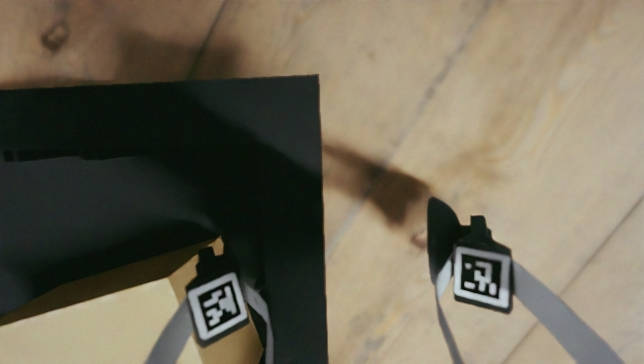

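In. Grip and lift.

execute_actions:
  actions:
    - {"r1":{"joints":{"gripper_m":-0.05}}}
  cameras: []

execute_actions:
  actions:
    - {"r1":{"joints":{"lift_m":1.1,"head_pan_rad":-0.4,"head_tilt_rad":-0.7}}}
  cameras: ["r1_nav_camera"]

Scene clock: 112.63 s.
r1.base_odometry: x=-0.949 y=-1.864 heading=+1.684 (m, m, rad; r1's odometry frame)
r1.turned_by_wheels: +0.000 (rad since the last result)
r1.turned_by_imu: +0.000 (rad since the last result)
r1.base_tilt: forward=-1.0 right=-0.5 (deg)
r1.lidar_m: 0.96 1.07 0.99 1.00 2.25 2.08 2.11 1.83 1.70 1.71 2.15 2.69
r1.head_depth_mm: 1721 1610 1481 1368 1285 1197 1121 / 1738 1609 1475 1367 1270 1198 - / 1744 1599 1453 1330 1271 - - / 1738 1591 1446 1325 1270 - - / 1725 1586 1439 1333 1257 1180 1095 / 1722 1576 1446 1343 1253 1173 1103 / 1699 1567 1440 1340 1248 1171 1102
r1.base_status: not commanded
r1.joint_positions: lift_m=+0.165 arm_m=+0.310 wrist_yaw_rad=+0.001 wrist_pitch_rad=-1.482 wrist_roll_rad=+1.305 gripper_m=-0.048 head_pan_rad=-1.395 head_tilt_rad=-1.188
r1.joint_status: all done
r1.motor_effort: left_wheel=+1(1) right_wheel=-1(2) lift_m=+20(20) arm_m=+3(3) wrist_yaw_rad=-1(2) wrist_pitch_rad=-5(8) wrist_roll_rad=-2(2) gripper_m=-33(100) head_pan_rad=-2(3) head_tilt_rad=-7(7) (%)
r1.hand_pose: x=-0.0216 y=-0.4531 z=+0.0467 quat_wxyz=(+0.099, +0.090, -0.731, -0.669) (m; r1's base frame)
r1.wrist_depth_mm: 208 203 197 193 187 183 178 / 209 118 115 112 191 186 182 / 123 120 117 113 193 191 186 / 220 216 210 138 199 196 190 / 228 221 213 119 203 199 194 / 231 172 161 122 - 205 199 / 169 164 162 136 215 211 204
r2.base_odometry: x=-1.871 y=+1.658 heading=+3.140 (m, m, rad; r2's odometry frame)
r2.turned_by_wheels: +0.000 (rad since the last result)
r2.turned_by_imu: +0.000 (rad since the last result)
r2.base_tilt: forward=+0.4 right=+0.5 (deg)
r2.lidar_m: 0.64 2.06 2.49 2.46 2.70 0.78 0.72 2.87 2.33 2.31 2.32 1.89
r2.head_depth_mm: 1594 1795 2050 1820 1537 1316 1156 / 1639 1864 2097 1856 1557 1326 1165 / 1693 1911 2035 1859 1522 1305 1173 / 1743 1991 767 1753 1517 1327 1186 / 1803 2063 2270 1917 1612 1366 1192 / 1868 2156 2399 1956 1610 1375 1201 / 1944 2254 2442 1974 1635 1402 1208
r2.base_status: not commanded
r2.joint_positions: lift_m=+0.280 arm_m=+0.002 wrist_yaw_rad=+3.002 wrist_pitch_rad=-0.314 wrist_roll_rad=-0.016 gripper_m=+0.037 head_pan_rad=+0.207 head_tilt_rad=-0.692
r2.joint_status: not commanded
r2.motor_effort: left_wheel=-1(0) right_wheel=+1(1) lift_m=+24(24) arm_m=+0(0) wrist_yaw_rad=+1(1) wrist_pitch_rad=+8(8) wrist_roll_rad=+0(0) gripper_m=+0(0) head_pan_rad=-3(3) head_tilt_rad=-4(5) (%)
r2.hand_pose: x=+0.0117 y=+0.0867 z=+0.3169 quat_wxyz=(+0.159, +0.698, +0.063, +0.695) (m; r2's base frame)
r2.wrist_depth_mm: - - - - - - - / - - - - - - - / - - - - - - - / 876 860 874 884 885 938 923 / 681 672 - 674 702 697 700 / 545 550 - 553 580 556 553 / 462 473 - - 475 472 481
pictures: none
No camera images: the call's "cameras" was empty. Leave "cameras" out to get every camera's image.

Scene clock: 121.97 s.
r1.base_odometry: x=-0.949 y=-1.864 heading=+1.684 (m, m, rad; r1's odometry frame)
r1.turned_by_wheels: +0.000 (rad since the last result)
r1.turned_by_imu: +0.002 (rad since the last result)
r1.base_tilt: forward=-0.9 right=-0.4 (deg)
r1.lidar_m: 0.96 1.07 0.99 1.00 2.26 2.08 2.10 1.83 1.69 1.71 2.15 2.70
r1.head_depth_mm: - 3496 2533 1979 1617 1366 1182 / - 3521 2517 1958 1606 1360 1177 / - 3506 2503 1954 1597 1345 1167 / - 3444 2472 1932 1596 1343 1167 / - 3283 2459 1921 1584 1341 1163 / 2691 3408 2465 1921 1576 1343 1160 / 2673 3194 2330 1213 1460 1333 1157
r1.base_status: not commanded
r1.joint_positions: lift_m=+1.100 arm_m=+0.310 wrist_yaw_rad=-0.001 wrist_pitch_rad=-1.499 wrist_roll_rad=+1.305 gripper_m=-0.039 head_pan_rad=-0.407 head_tilt_rad=-0.704
r1.joint_status: all done
r1.on_its_own: gripper_m is held at -0.040, not at your -0.050, by its stall guard, which is not easing now
r1.motor_effort: left_wheel=+1(3) right_wheel=+0(8) lift_m=+32(38) arm_m=+2(3) wrist_yaw_rad=+1(1) wrist_pitch_rad=+0(7) wrist_roll_rad=-2(2) gripper_m=-16(32) head_pan_rad=+5(45) head_tilt_rad=+2(37) (%)
r1.hand_pose: x=-0.0216 y=-0.4489 z=+0.9811 quat_wxyz=(+0.097, +0.090, -0.725, -0.676) (m; r1's base frame)
r1.wrist_depth_mm: - - - - - - - / - - - - - - - / - - - - - - - / - - - - - - - / - - - - - - - / - - - - - - - / - - - - - - -
r2.base_odometry: x=-1.871 y=+1.658 heading=+3.140 (m, m, rad; r2's odometry frame)
r2.turned_by_wheels: +0.000 (rad since the last result)
r2.turned_by_imu: -0.001 (rad since the last result)
r2.base_tilt: forward=+0.5 right=+0.6 (deg)
r2.lidar_m: 0.64 2.06 2.49 2.47 2.71 0.78 0.72 2.85 2.34 2.31 2.33 1.89
r2.head_depth_mm: 1591 1783 2030 1830 1531 1319 1154 / 1635 1848 2096 1850 1546 1334 1160 / 1693 1902 2038 1889 1531 1314 1173 / 1746 2002 767 1745 1521 1323 1187 / 1809 2048 2277 1904 1593 1370 1190 / 1869 2169 2372 1934 1609 1384 1200 / 1940 2238 2459 1979 1627 1395 1217
r2.base_status: not commanded
r2.joint_positions: lift_m=+0.280 arm_m=+0.002 wrist_yaw_rad=+3.002 wrist_pitch_rad=-0.314 wrist_roll_rad=-0.016 gripper_m=+0.037 head_pan_rad=+0.207 head_tilt_rad=-0.692
r2.joint_status: not commanded
r2.motor_effort: left_wheel=-1(1) right_wheel=+1(1) lift_m=+23(24) arm_m=-1(0) wrist_yaw_rad=+1(1) wrist_pitch_rad=+8(8) wrist_roll_rad=+0(1) gripper_m=+0(0) head_pan_rad=-3(2) head_tilt_rad=-4(5) (%)
r2.hand_pose: x=+0.0117 y=+0.0867 z=+0.3169 quat_wxyz=(+0.159, +0.698, +0.063, +0.695) (m; r2's base frame)
r2.wrist_depth_mm: - - - - - - - / - - - - - - - / - - - - - - - / 873 877 879 855 865 879 907 / 673 670 - 682 720 694 699 / 551 551 - 553 585 556 554 / 462 485 - - 478 479 477
pictures: r1_nav_camera (sideways: a quarter turn counterclockwise sets it upright)
Images, in order (width x height): r1_nav_camera 672x504.

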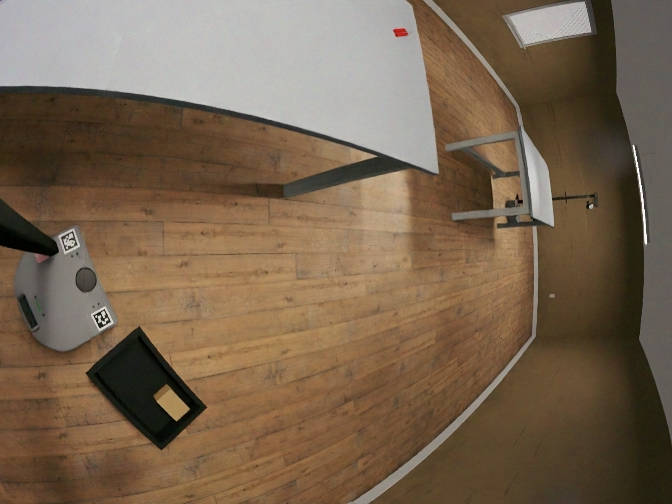

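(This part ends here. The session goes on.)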